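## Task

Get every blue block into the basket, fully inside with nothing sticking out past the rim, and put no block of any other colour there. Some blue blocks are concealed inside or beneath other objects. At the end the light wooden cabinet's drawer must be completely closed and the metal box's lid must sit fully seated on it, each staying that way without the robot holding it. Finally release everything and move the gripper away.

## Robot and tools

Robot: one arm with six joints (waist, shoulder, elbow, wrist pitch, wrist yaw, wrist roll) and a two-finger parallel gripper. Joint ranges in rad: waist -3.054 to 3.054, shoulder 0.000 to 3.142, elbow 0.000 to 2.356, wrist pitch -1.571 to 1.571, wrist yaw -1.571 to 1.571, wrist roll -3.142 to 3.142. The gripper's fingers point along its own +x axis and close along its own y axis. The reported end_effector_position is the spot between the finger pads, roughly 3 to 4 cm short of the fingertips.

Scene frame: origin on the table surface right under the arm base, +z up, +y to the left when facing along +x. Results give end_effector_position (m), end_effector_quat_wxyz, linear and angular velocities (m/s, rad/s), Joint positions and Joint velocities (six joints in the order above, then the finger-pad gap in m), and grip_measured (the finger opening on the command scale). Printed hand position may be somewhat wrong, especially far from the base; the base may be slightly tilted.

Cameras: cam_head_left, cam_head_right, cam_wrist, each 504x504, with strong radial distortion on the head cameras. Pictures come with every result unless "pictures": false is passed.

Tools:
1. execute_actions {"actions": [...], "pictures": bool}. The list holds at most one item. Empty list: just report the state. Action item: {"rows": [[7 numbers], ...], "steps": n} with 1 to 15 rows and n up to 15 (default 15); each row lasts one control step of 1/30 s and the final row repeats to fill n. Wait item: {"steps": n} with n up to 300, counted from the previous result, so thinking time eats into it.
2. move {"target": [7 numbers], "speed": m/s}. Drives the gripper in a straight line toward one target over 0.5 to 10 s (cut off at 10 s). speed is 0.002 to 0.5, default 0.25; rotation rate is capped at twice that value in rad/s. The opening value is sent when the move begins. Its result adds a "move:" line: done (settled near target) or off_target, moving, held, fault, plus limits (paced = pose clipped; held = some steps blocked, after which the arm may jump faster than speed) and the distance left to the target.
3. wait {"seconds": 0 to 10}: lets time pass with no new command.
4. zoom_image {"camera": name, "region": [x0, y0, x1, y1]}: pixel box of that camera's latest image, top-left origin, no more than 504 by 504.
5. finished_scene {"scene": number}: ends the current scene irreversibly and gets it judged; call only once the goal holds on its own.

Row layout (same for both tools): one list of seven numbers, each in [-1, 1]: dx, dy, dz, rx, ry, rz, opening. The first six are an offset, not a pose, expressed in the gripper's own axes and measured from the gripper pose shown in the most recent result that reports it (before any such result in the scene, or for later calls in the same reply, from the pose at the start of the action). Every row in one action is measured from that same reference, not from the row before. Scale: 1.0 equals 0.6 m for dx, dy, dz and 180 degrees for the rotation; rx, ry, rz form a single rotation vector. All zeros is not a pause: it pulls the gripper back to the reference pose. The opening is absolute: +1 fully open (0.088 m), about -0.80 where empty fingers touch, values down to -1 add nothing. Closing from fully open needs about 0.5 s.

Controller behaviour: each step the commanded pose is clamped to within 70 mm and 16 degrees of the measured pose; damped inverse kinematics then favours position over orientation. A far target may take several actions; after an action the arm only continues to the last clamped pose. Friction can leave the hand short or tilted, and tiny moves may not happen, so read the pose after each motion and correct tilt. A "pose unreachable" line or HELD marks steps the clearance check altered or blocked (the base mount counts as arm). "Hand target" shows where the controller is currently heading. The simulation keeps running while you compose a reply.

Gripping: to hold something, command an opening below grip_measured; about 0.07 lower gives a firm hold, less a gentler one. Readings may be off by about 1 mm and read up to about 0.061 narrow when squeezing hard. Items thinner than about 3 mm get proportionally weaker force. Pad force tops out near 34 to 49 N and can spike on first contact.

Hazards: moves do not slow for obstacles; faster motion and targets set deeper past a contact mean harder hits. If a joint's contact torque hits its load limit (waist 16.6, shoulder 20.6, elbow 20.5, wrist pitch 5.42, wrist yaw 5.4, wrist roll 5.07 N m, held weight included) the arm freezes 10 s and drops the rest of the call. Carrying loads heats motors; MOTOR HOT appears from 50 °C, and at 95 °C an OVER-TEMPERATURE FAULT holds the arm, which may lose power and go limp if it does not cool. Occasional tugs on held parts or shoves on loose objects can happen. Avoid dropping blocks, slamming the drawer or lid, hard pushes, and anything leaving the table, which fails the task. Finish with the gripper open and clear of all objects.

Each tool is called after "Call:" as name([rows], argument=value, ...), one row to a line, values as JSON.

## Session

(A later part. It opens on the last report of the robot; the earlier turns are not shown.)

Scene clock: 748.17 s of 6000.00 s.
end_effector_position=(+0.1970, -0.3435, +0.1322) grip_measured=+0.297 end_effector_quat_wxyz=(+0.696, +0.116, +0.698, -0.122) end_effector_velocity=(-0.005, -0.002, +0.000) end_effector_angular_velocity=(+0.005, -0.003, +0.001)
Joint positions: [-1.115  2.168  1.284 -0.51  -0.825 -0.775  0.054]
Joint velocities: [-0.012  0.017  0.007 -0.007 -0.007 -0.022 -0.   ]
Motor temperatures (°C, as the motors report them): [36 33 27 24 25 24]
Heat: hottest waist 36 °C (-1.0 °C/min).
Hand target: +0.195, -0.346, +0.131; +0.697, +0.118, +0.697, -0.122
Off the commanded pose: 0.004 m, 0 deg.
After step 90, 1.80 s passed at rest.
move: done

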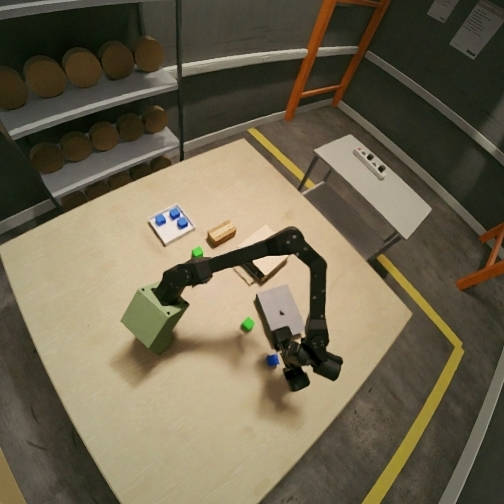

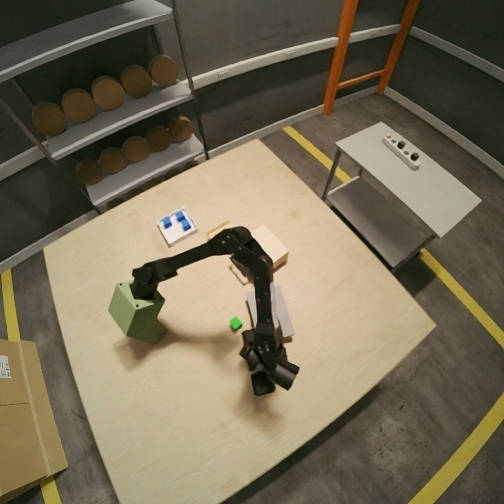

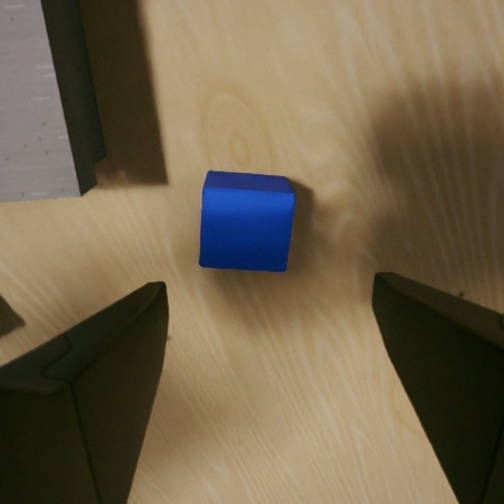

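Call:
move(target=[0.08, 0.007, -0.012, 0.04, 0, 0, 0.3], speed=0.15)

Scene clock: 756.83 s of 6000.00 s.
end_effector_position=(+0.1974, -0.3400, +0.0888) grip_measured=+0.297 end_effector_quat_wxyz=(+0.693, +0.152, +0.686, -0.163) end_effector_velocity=(-0.002, +0.004, -0.002) end_effector_angular_velocity=(+0.010, -0.003, -0.026)
Joint positions: [-1.029  2.227  1.232 -0.292 -0.808 -0.529  0.054]
Joint velocities: [ 0.002  0.002 -0.012  0.007 -0.007  0.022 -0.   ]
Motor temperatures (°C, as the motors report them): [38 32 27 24 25 24]
Heat: hottest waist 38 °C (+1.0 °C/min).
Hand target: +0.192, -0.338, +0.084; +0.688, +0.159, +0.689, -0.166
Off the commanded pose: 0.008 m, 1 deg.
After step 90, 4.77 s passed at rest.
move: done

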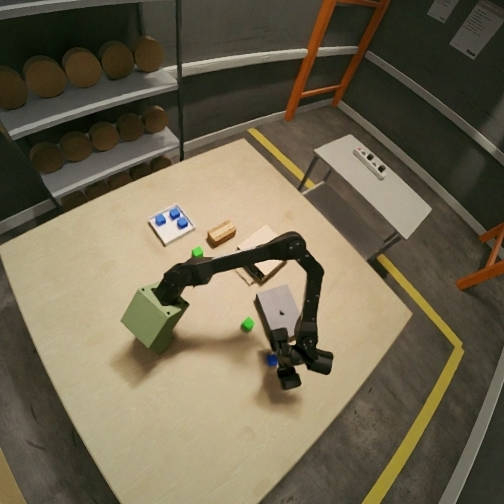

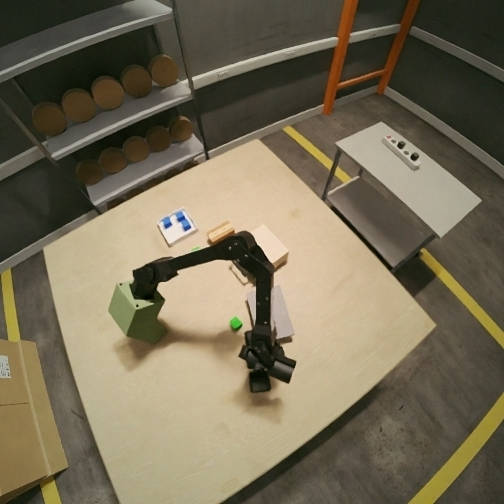

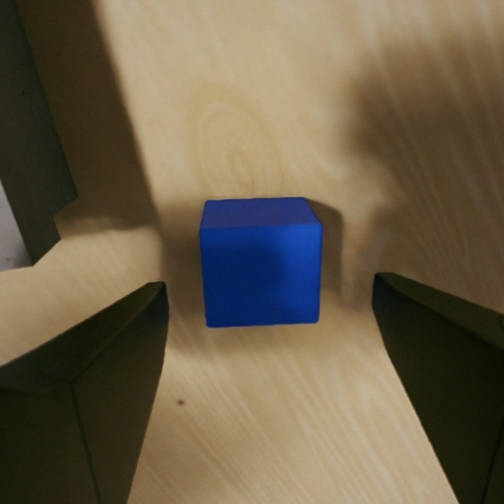

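Call:
move(target=[0.086, 0.0, -0.0105, 0.004, 0.004, 0, 0.15], speed=0.08)

Scene clock: 767.23 s of 6000.00 s.
end_effector_position=(+0.1945, -0.3373, +0.0403) grip_measured=+0.153 end_effector_quat_wxyz=(+0.689, +0.155, +0.688, -0.164) end_effector_velocity=(-0.002, +0.002, -0.000) end_effector_angular_velocity=(+0.010, -0.000, +0.012)
Joint positions: [-0.939  2.329  1.236 -0.118 -0.777 -0.408  0.047]
Joint velocities: [-0.002  0.002 -0.002 -0.007 -0.007 -0.022  0.   ]
Motor temperatures (°C, as the motors report them): [39 32 27 24 25 24]
Heat: hottest waist 39 °C (+2.0 °C/min).
Hand target: +0.192, -0.338, +0.037; +0.688, +0.157, +0.689, -0.166
Off the commanded pose: 0.004 m, 0 deg.
After step 90, 6.27 s passed at rest.
move: done

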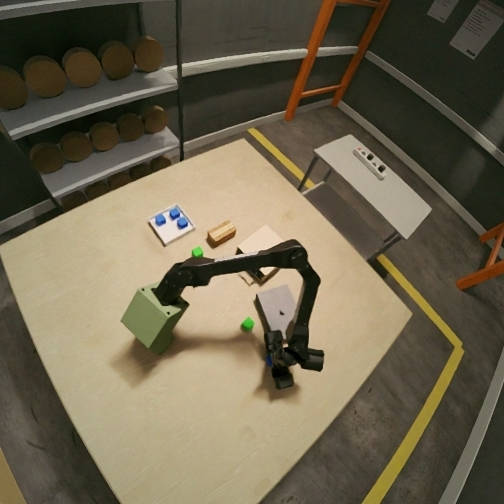

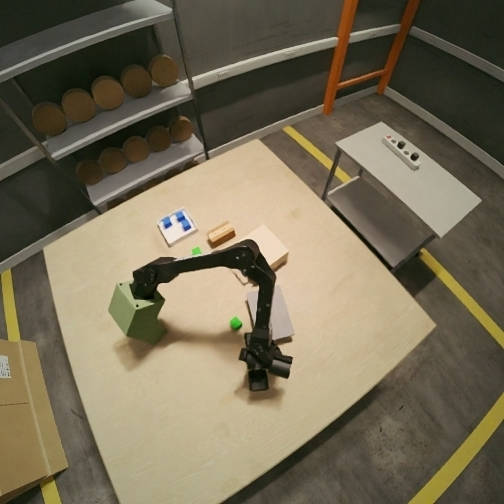

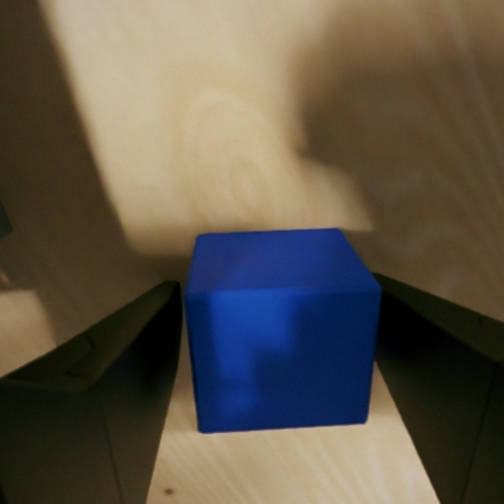

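Call:
execute_actions([
  {"rows": [[0, 0, 0, 0, 0, 0, 0.08], [0, 0, 0, 0, 0, 0, 0.03], [0, 0, 0, 0, 0, 0, -0.02], [0, 0, 0, 0, 0, 0, -0.07], [0, 0, 0, 0, 0, 0, -0.12], [0, 0, 0, 0, 0, 0, -0.16], [0, 0, 0, 0, 0, 0, -0.2]], "steps": 14},
])

Scene clock: 770.90 s of 6000.00 s.
end_effector_position=(+0.1942, -0.3375, +0.0403) grip_measured=-0.090 end_effector_quat_wxyz=(+0.689, +0.156, +0.688, -0.165) end_effector_velocity=(-0.000, +0.001, +0.001) end_effector_angular_velocity=(+0.007, -0.003, -0.014)
Joint positions: [-0.94   2.33   1.236 -0.118 -0.777 -0.408  0.035]
Joint velocities: [-0.002 -0.002 -0.002 -0.007 -0.007  0.007  0.   ]
Motor temperatures (°C, as the motors report them): [39 32 27 24 25 24]
Heat: hottest waist 39 °C (+2.0 °C/min).
Hand target: +0.195, -0.337, +0.040; +0.689, +0.155, +0.688, -0.164
Off the commanded pose: 0.000 m, 0 deg.
Steps of this call (steps 1 to 90: nothing new was sent; then 0.20 s passed at rest; steps 91 to 104: all 14 steps of this action). Readings (end_effector_position):
91: (+0.1944, -0.3374, +0.0401)
92: (+0.1944, -0.3374, +0.0401)
94: (+0.1944, -0.3374, +0.0401)
98: (+0.1943, -0.3374, +0.0402)
104: the state above

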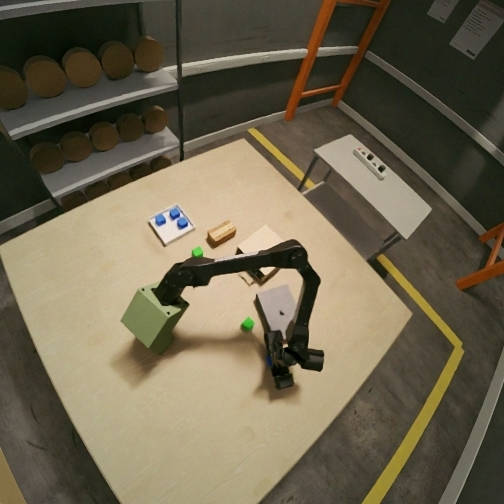

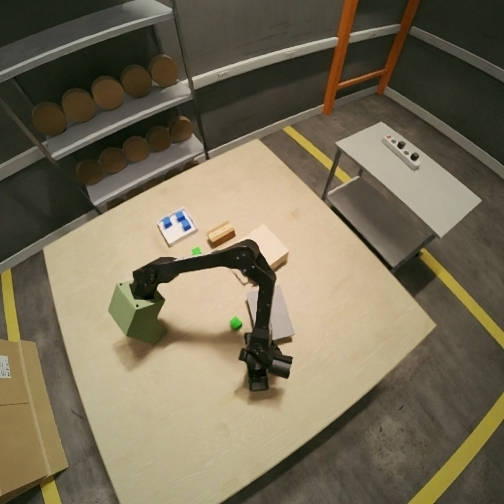

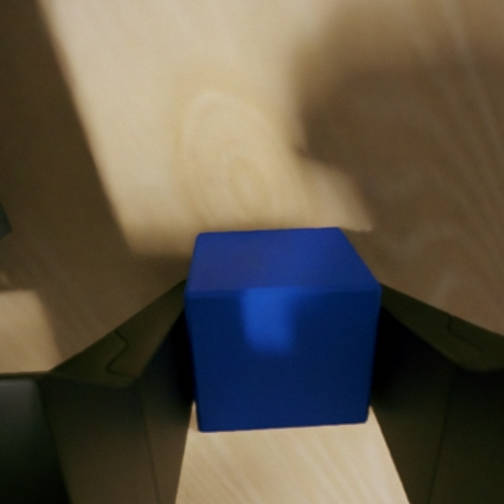

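Call:
move(target=[-0.185, 0, 0.004, 0, 0, 0, -0.2], speed=0.15)

Scene clock: 774.70 s of 6000.00 s.
end_effector_position=(+0.1906, -0.3339, +0.1455) grip_measured=-0.090 end_effector_quat_wxyz=(+0.684, +0.165, +0.691, -0.166) end_effector_velocity=(-0.000, -0.001, +0.005) end_effector_angular_velocity=(+0.002, -0.006, +0.005)
Joint positions: [-1.143  2.13   1.252 -0.563 -0.826 -0.695  0.035]
Joint velocities: [-0.012 -0.002  0.007 -0.022 -0.007 -0.022  0.   ]
Motor temperatures (°C, as the motors report them): [39 32 27 24 25 24]
Heat: hottest waist 39 °C (+2.0 °C/min).
Hand target: +0.196, -0.337, +0.151; +0.689, +0.156, +0.689, -0.164
Off the commanded pose: 0.009 m, 1 deg.
move: off_target

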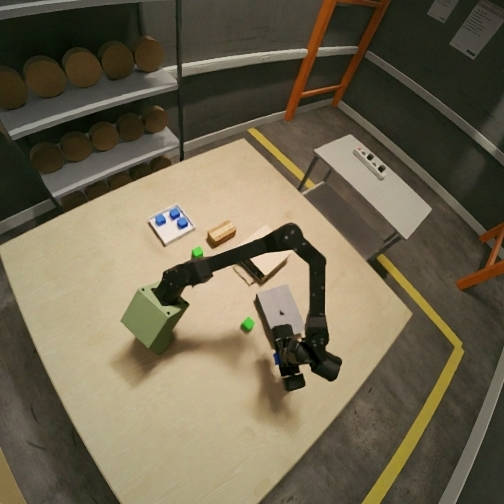

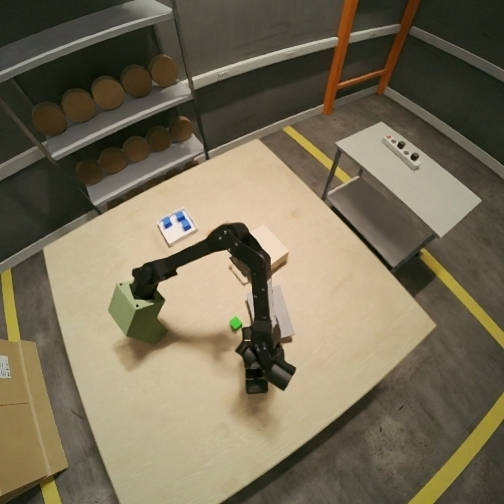

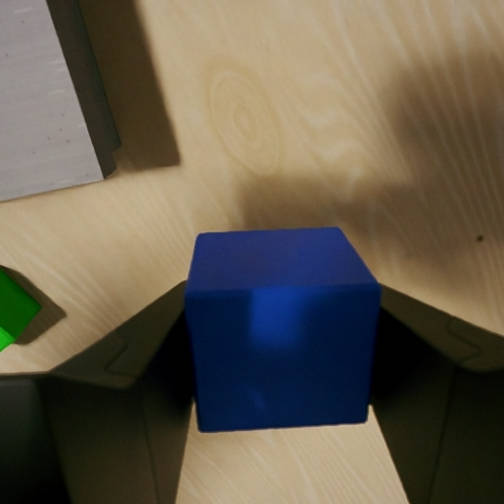

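Call:
move(target=[-0.017, 0.593, -0.136, -0.15, -0.003, 0, -0.2], speed=0.25)

Scene clock: 783.37 s of 6000.00 s.
end_effector_position=(+0.2755, +0.0166, +0.1525) grip_measured=-0.090 end_effector_quat_wxyz=(+0.703, +0.000, +0.711, -0.001) end_effector_velocity=(-0.000, +0.003, +0.001) end_effector_angular_velocity=(-0.014, +0.002, -0.015)
Joint positions: [ 0.004  0.895  0.546 -0.413 -0.223  0.022  0.035]
Joint velocities: [ 0.032 -0.007  0.002 -0.007  0.037  0.037 -0.   ]
Motor temperatures (°C, as the motors report them): [39 33 27 24 25 24]
Heat: hottest waist 39 °C (+3.0 °C/min).
Hand target: +0.280, +0.018, +0.156; +0.709, -0.001, +0.706, -0.001
Off the commanded pose: 0.006 m, 1 deg.
After step 90, 3.60 s passed at rest.
move: done

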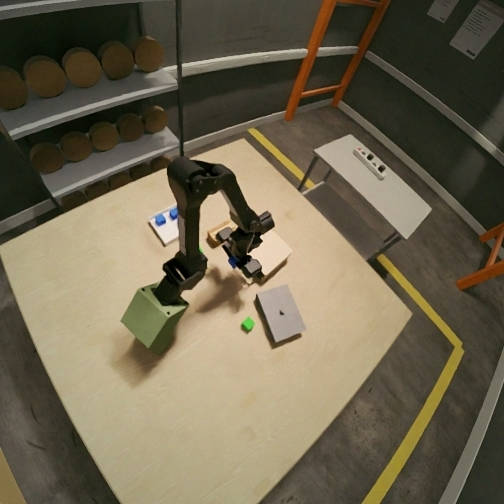

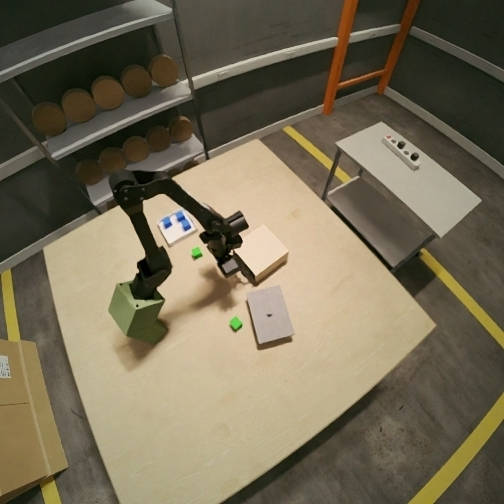

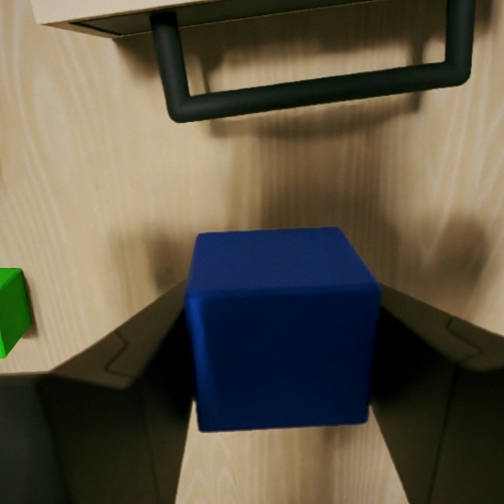

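Call:
move(target=[0.038, 0.497, -0.17, 0, -0.002, 0, -0.2], speed=0.25)

Scene clock: 789.13 s of 6000.00 s.
end_effector_position=(+0.1788, +0.3124, +0.1332) grip_measured=-0.090 end_effector_quat_wxyz=(+0.706, +0.003, +0.708, +0.000) end_effector_velocity=(-0.001, -0.001, -0.001) end_effector_angular_velocity=(-0.016, +0.001, +0.009)
Joint positions: [ 1.379  1.643  0.966 -0.399  0.712  1.115  0.035]
Joint velocities: [ 0.002  0.012  0.012 -0.022  0.007  0.007 -0.   ]
Motor temperatures (°C, as the motors report them): [38 32 27 24 25 24]
Heat: hottest waist 38 °C (+2.0 °C/min).
Hand target: +0.178, +0.315, +0.133; +0.706, +0.002, +0.708, -0.000
Off the commanded pose: 0.006 m, 0 deg.
After step 90, 0.87 s passed at rest.
move: done

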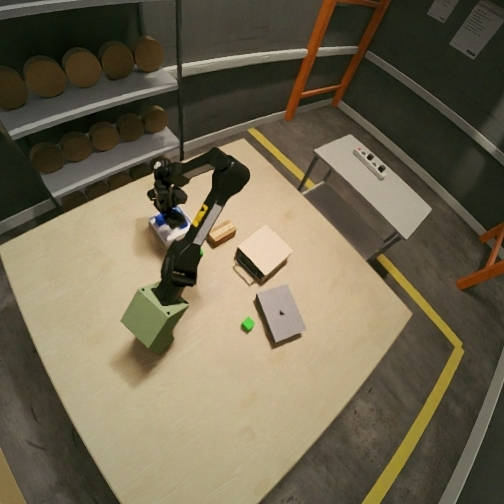

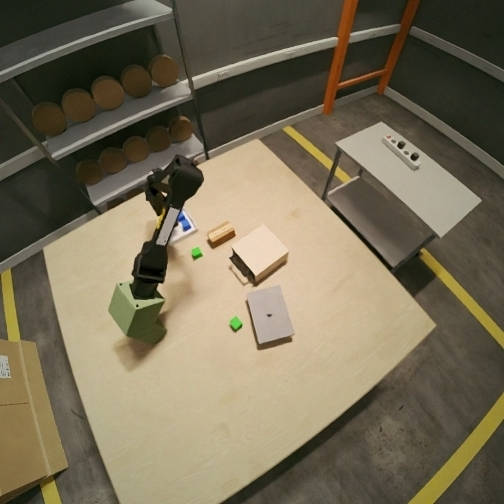

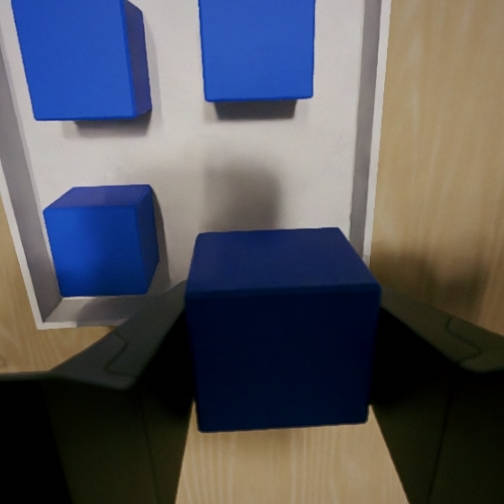

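Call:
move(target=[0.109, -0.002, 0.0, 0, 0, 0, -0.2], speed=0.12)

Scene clock: 796.07 s of 6000.00 s.
end_effector_position=(+0.1818, +0.3136, +0.0715) grip_measured=-0.090 end_effector_quat_wxyz=(+0.708, +0.009, +0.706, -0.001) end_effector_velocity=(-0.003, -0.005, -0.006) end_effector_angular_velocity=(-0.013, +0.009, +0.021)
Joint positions: [ 1.25   1.798  0.952 -0.129  0.648  0.976  0.035]
Joint velocities: [-0.012  0.012 -0.007  0.007 -0.007 -0.022 -0.   ]
Motor temperatures (°C, as the motors report them): [37 32 27 24 25 24]
Heat: hottest waist 37 °C (+1.0 °C/min).
Hand target: +0.178, +0.312, +0.068; +0.706, +0.003, +0.708, +0.000
Off the commanded pose: 0.005 m, 1 deg.
After step 90, 2.90 s passed at rest.
move: done

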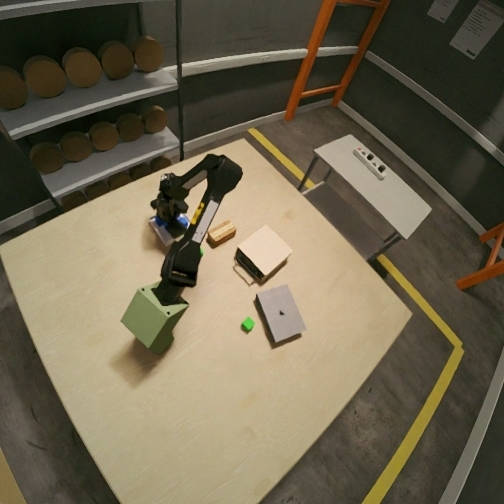

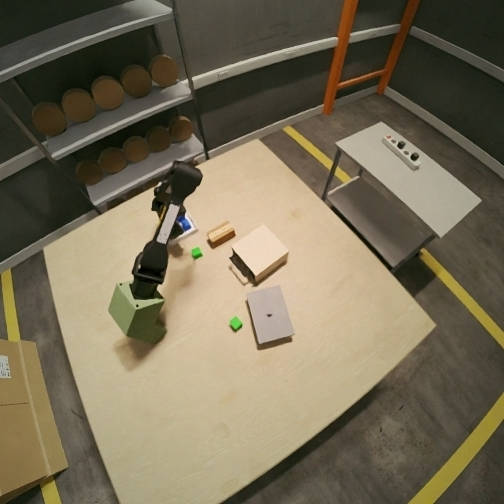

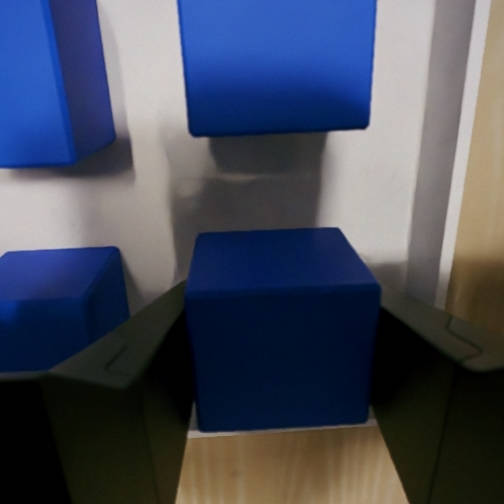

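Call:
move(target=[0.032, -0.004, -0.004, -0.002, 0.002, -0.003, -0.2], speed=0.02)

Scene clock: 801.50 s of 6000.00 s.
end_effector_position=(+0.1802, +0.3102, +0.0550) grip_measured=-0.090 end_effector_quat_wxyz=(+0.707, +0.004, +0.707, -0.003) end_effector_velocity=(-0.003, +0.001, -0.001) end_effector_angular_velocity=(+0.006, +0.021, +0.025)
Joint positions: [ 1.219  1.844  0.953 -0.077  0.632  0.948  0.035]
Joint velocities: [-0.002  0.002  0.002 -0.007 -0.022 -0.022 -0.   ]
Motor temperatures (°C, as the motors report them): [37 32 27 24 25 24]
Heat: hottest waist 37 °C (+1.0 °C/min).
Hand target: +0.179, +0.312, +0.052; +0.706, +0.003, +0.708, -0.002
Off the commanded pose: 0.003 m, 0 deg.
After step 90, 1.23 s passed at rest.
move: done

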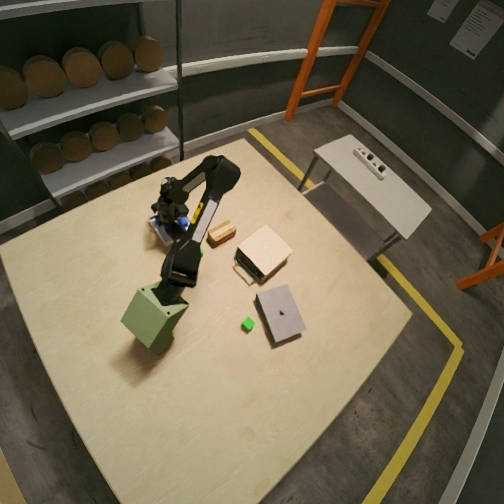

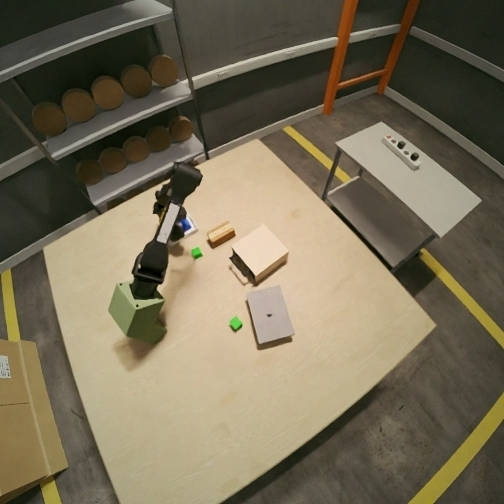

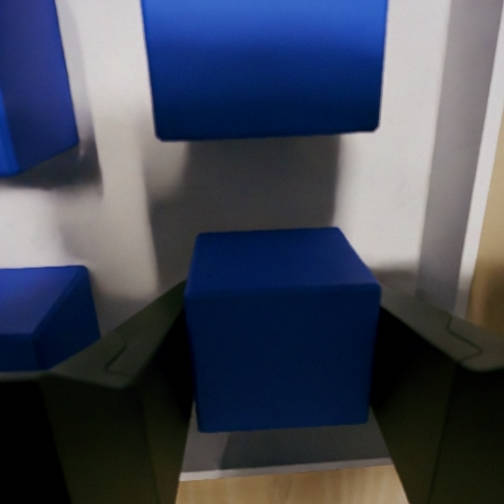

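Call:
execute_actions([
  {"rows": [[0.005, 0.002, -0.003, 0, 0.001, 0, -0.2], [0.006, 0.002, -0.003, 0, 0.001, 0, -0.2], [0.007, 0.002, -0.003, 0, 0.001, 0, -0.2], [0.008, 0.002, -0.003, 0, 0.001, 0, -0.2]], "steps": 12},
])

Scene clock: 805.27 s of 6000.00 s.
end_effector_position=(+0.1797, +0.3107, +0.0530) grip_measured=-0.090 end_effector_quat_wxyz=(+0.707, +0.006, +0.707, -0.004) end_effector_velocity=(-0.001, -0.002, -0.000) end_effector_angular_velocity=(-0.002, +0.009, +0.025)
Joint positions: [ 1.217  1.852  0.954 -0.068  0.631  0.948  0.035]
Joint velocities: [-0.002 -0.002 -0.002 -0.007 -0.007 -0.022 -0.   ]
Motor temperatures (°C, as the motors report them): [36 32 27 24 25 24]
Heat: hottest waist 36 °C (+0.0 °C/min).
Hand target: +0.179, +0.311, +0.050; +0.706, +0.004, +0.708, -0.003
Off the commanded pose: 0.003 m, 0 deg.
Steps of this call (steps 1 to 90: nothing new was sent; then 0.37 s passed at rest; steps 91 to 102: all 12 steps of this action). Readings (end_effector_position):
91: (+0.1804, +0.3105, +0.0547)
92: (+0.1804, +0.3106, +0.0546)
94: (+0.1801, +0.3107, +0.0541)
98: (+0.1795, +0.3105, +0.0530)
102: the state above

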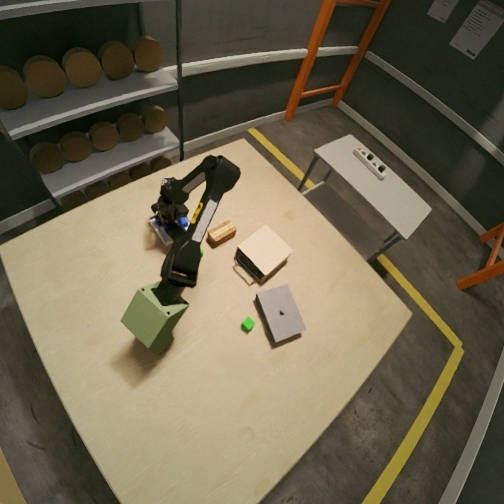

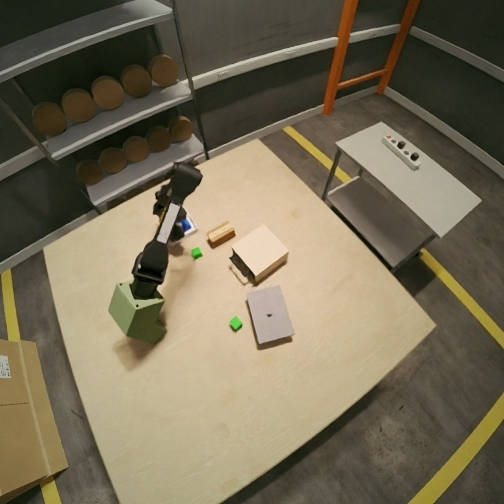

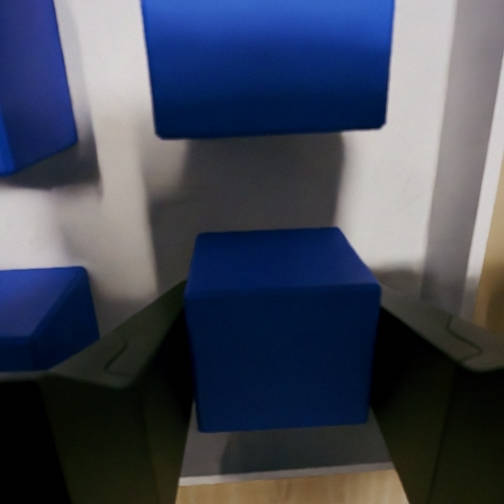

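Call:
execute_actions([
  {"rows": [[0.005, 0.001, -0.002, 0, 0.001, 0, -0.2], [0.006, 0.001, -0.002, 0, 0.001, 0, -0.2], [0.007, 0.001, -0.002, 0, 0.001, 0, -0.2], [0.008, 0.001, -0.002, 0, 0.001, 0, -0.2]], "steps": 12},
], pictures=false)

Scene clock: 809.17 s of 6000.00 s.
end_effector_position=(+0.1799, +0.3118, +0.0527) grip_measured=-0.090 end_effector_quat_wxyz=(+0.707, +0.008, +0.707, -0.003) end_effector_velocity=(-0.004, -0.000, -0.001) end_effector_angular_velocity=(+0.010, +0.018, +0.007)
Joint positions: [ 1.217  1.853  0.954 -0.061  0.629  0.948  0.035]
Joint velocities: [-0.002  0.002 -0.007  0.007 -0.022 -0.007 -0.001]
Motor temperatures (°C, as the motors report them): [36 32 27 24 25 24]
Heat: hottest waist 36 °C (-1.0 °C/min).
Hand target: +0.178, +0.311, +0.048; +0.706, +0.006, +0.708, -0.004
Off the commanded pose: 0.005 m, 0 deg.
Steps of this call (steps 1 to 90: nothing new was sent; then 0.50 s passed at rest; steps 91 to 102: all 12 steps of this action). Readings (end_effector_position):
91: (+0.1796, +0.3108, +0.0530)
92: (+0.1797, +0.3109, +0.0530)
94: (+0.1797, +0.3113, +0.0528)
98: (+0.1798, +0.3116, +0.0527)
102: the state above

Contact confirmed. Release.

Call:
execute_actions([
  {"rows": [[0, 0, 0, 0, 0, 0, -0.2], [0, 0, 0, 0, 0, 0, -0.1], [0, 0, 0, 0, 0, 0, 0.08]], "steps": 13},
])

Scene clock: 814.23 s of 6000.00 s.
end_effector_position=(+0.1798, +0.3118, +0.0526) grip_measured=+0.062 end_effector_quat_wxyz=(+0.707, +0.008, +0.707, -0.003) end_effector_velocity=(+0.001, -0.000, +0.001) end_effector_angular_velocity=(-0.004, -0.004, +0.025)
Joint positions: [ 1.217  1.853  0.954 -0.06   0.629  0.947  0.042]
Joint velocities: [ 0.002 -0.002  0.002 -0.007  0.007 -0.022  0.006]
Motor temperatures (°C, as the motors report them): [36 32 27 24 25 24]
Heat: hottest waist 36 °C (-2.0 °C/min).
Hand target: +0.180, +0.312, +0.053; +0.707, +0.008, +0.707, -0.003
Off the commanded pose: 0.000 m, 0 deg.
Steps of this call (steps 1 to 90: nothing new was sent; then 1.63 s passed at rest; steps 91 to 103: all 13 steps of this action). Readings (end_effector_position):
91: (+0.1798, +0.3118, +0.0526)
92: (+0.1798, +0.3118, +0.0526)
94: (+0.1798, +0.3118, +0.0526)
98: (+0.1798, +0.3118, +0.0526)
103: the state above

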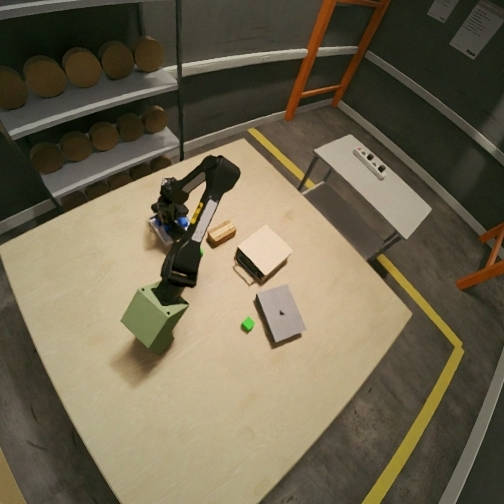

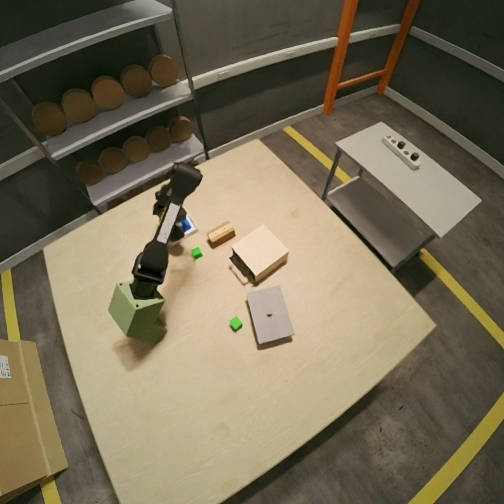

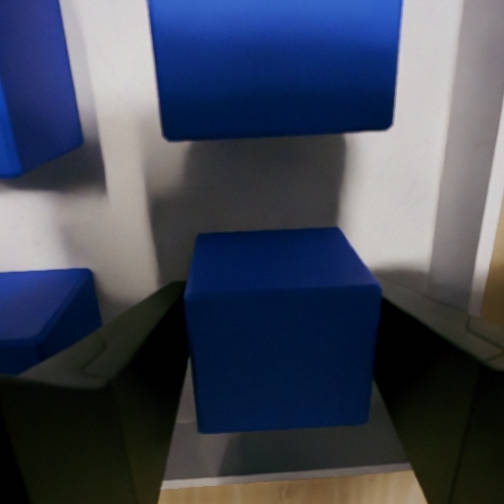

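Call:
move(target=[-0.22, 0.004, 0.006, 0, 0, 0, 0.08], speed=0.15)

Scene clock: 818.50 s of 6000.00 s.
end_effector_position=(+0.1796, +0.3098, +0.1797) grip_measured=+0.077 end_effector_quat_wxyz=(+0.705, -0.000, +0.709, -0.002) end_effector_velocity=(-0.000, -0.003, +0.003) end_effector_angular_velocity=(-0.011, +0.012, +0.009)
Joint positions: [ 1.483  1.555  1.02  -0.637  0.759  1.248  0.043]
Joint velocities: [ 0.002 -0.007  0.007 -0.037 -0.007  0.007  0.   ]
Motor temperatures (°C, as the motors report them): [36 32 27 24 25 24]
Heat: hottest waist 36 °C (-2.0 °C/min).
Hand target: +0.184, +0.312, +0.184; +0.708, +0.009, +0.707, -0.003
Off the commanded pose: 0.007 m, 1 deg.
move: done

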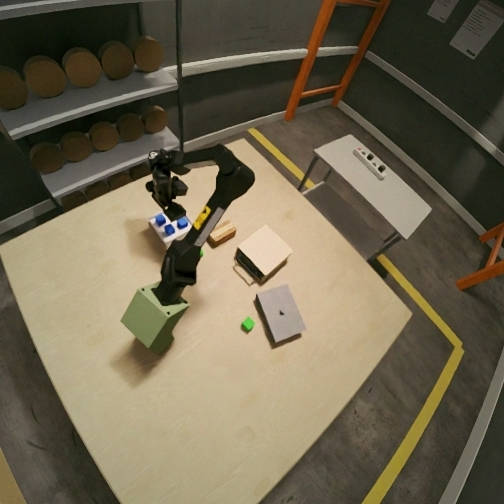

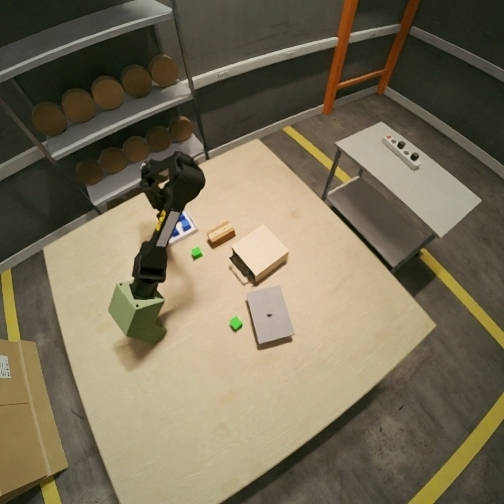

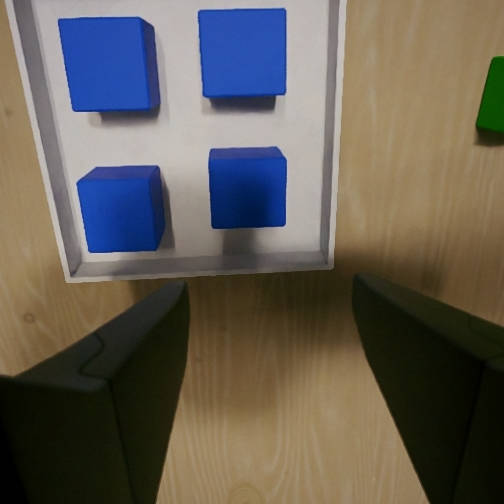

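Call:
zoom_image(camera="cam_head_left", region=[190, 210, 330, 350])

Call:
zoom_image(camera="cam_head_right", region=[180, 210, 320, 350])

Region (190, 210, 330, 350) of cam_head_left's 504x504 image, scaled by 3.600, with more detail than that image has.

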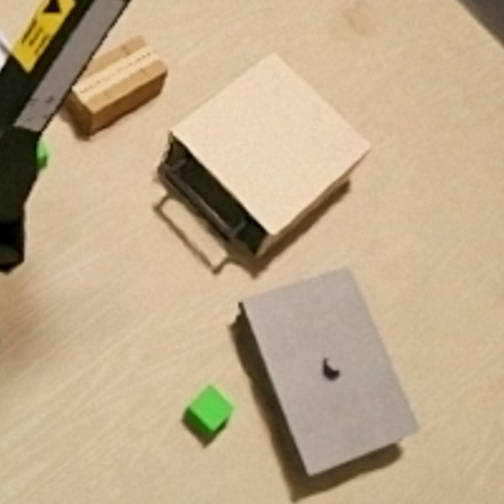

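Region (180, 210, 320, 350) of cam_head_right's 504x504 image, scaled by 3.600, with more detail than that image has.

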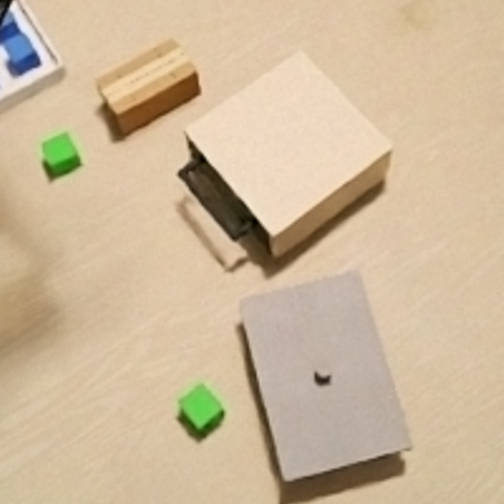

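Call:
move(target=[0, 0, -0.2, 0, 0, 0, 0.08], speed=0.2)

Scene clock: 826.97 s of 6000.00 s.
end_effector_position=(+0.0623, +0.3113, +0.1814) grip_measured=+0.077 end_effector_quat_wxyz=(+0.704, +0.002, +0.710, -0.002) end_effector_velocity=(+0.000, -0.005, -0.000) end_effector_angular_velocity=(-0.016, -0.008, -0.000)
Joint positions: [ 1.767  1.788  0.93  -0.59   0.83   1.639  0.043]
Joint velocities: [ 0.002  0.002 -0.002 -0.022  0.007  0.022  0.   ]
Motor temperatures (°C, as the motors report them): [36 32 27 24 25 24]
Heat: hottest waist 36 °C (-3.0 °C/min).
Hand target: +0.060, +0.311, +0.181; +0.705, +0.000, +0.709, -0.002
Off the commanded pose: 0.003 m, 0 deg.
After step 90, 4.27 s passed at rest.
move: done

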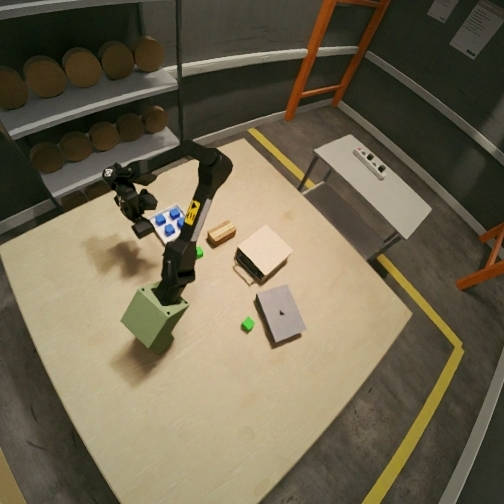

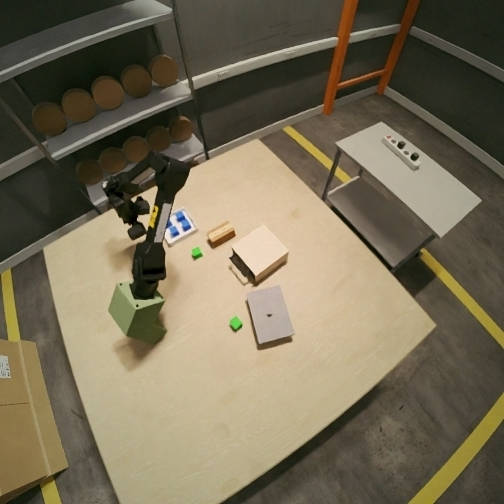

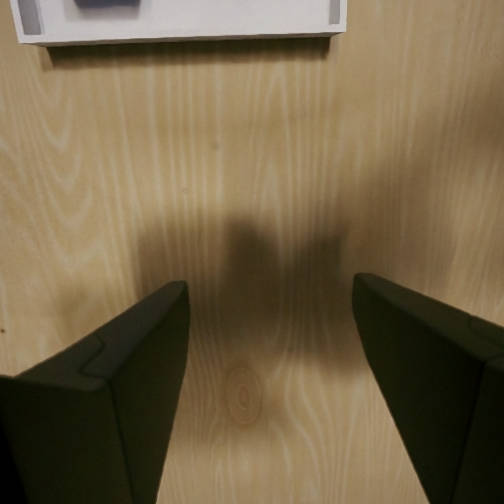

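Call:
finished_scene(scene=2)

The scene is finished: the task was done.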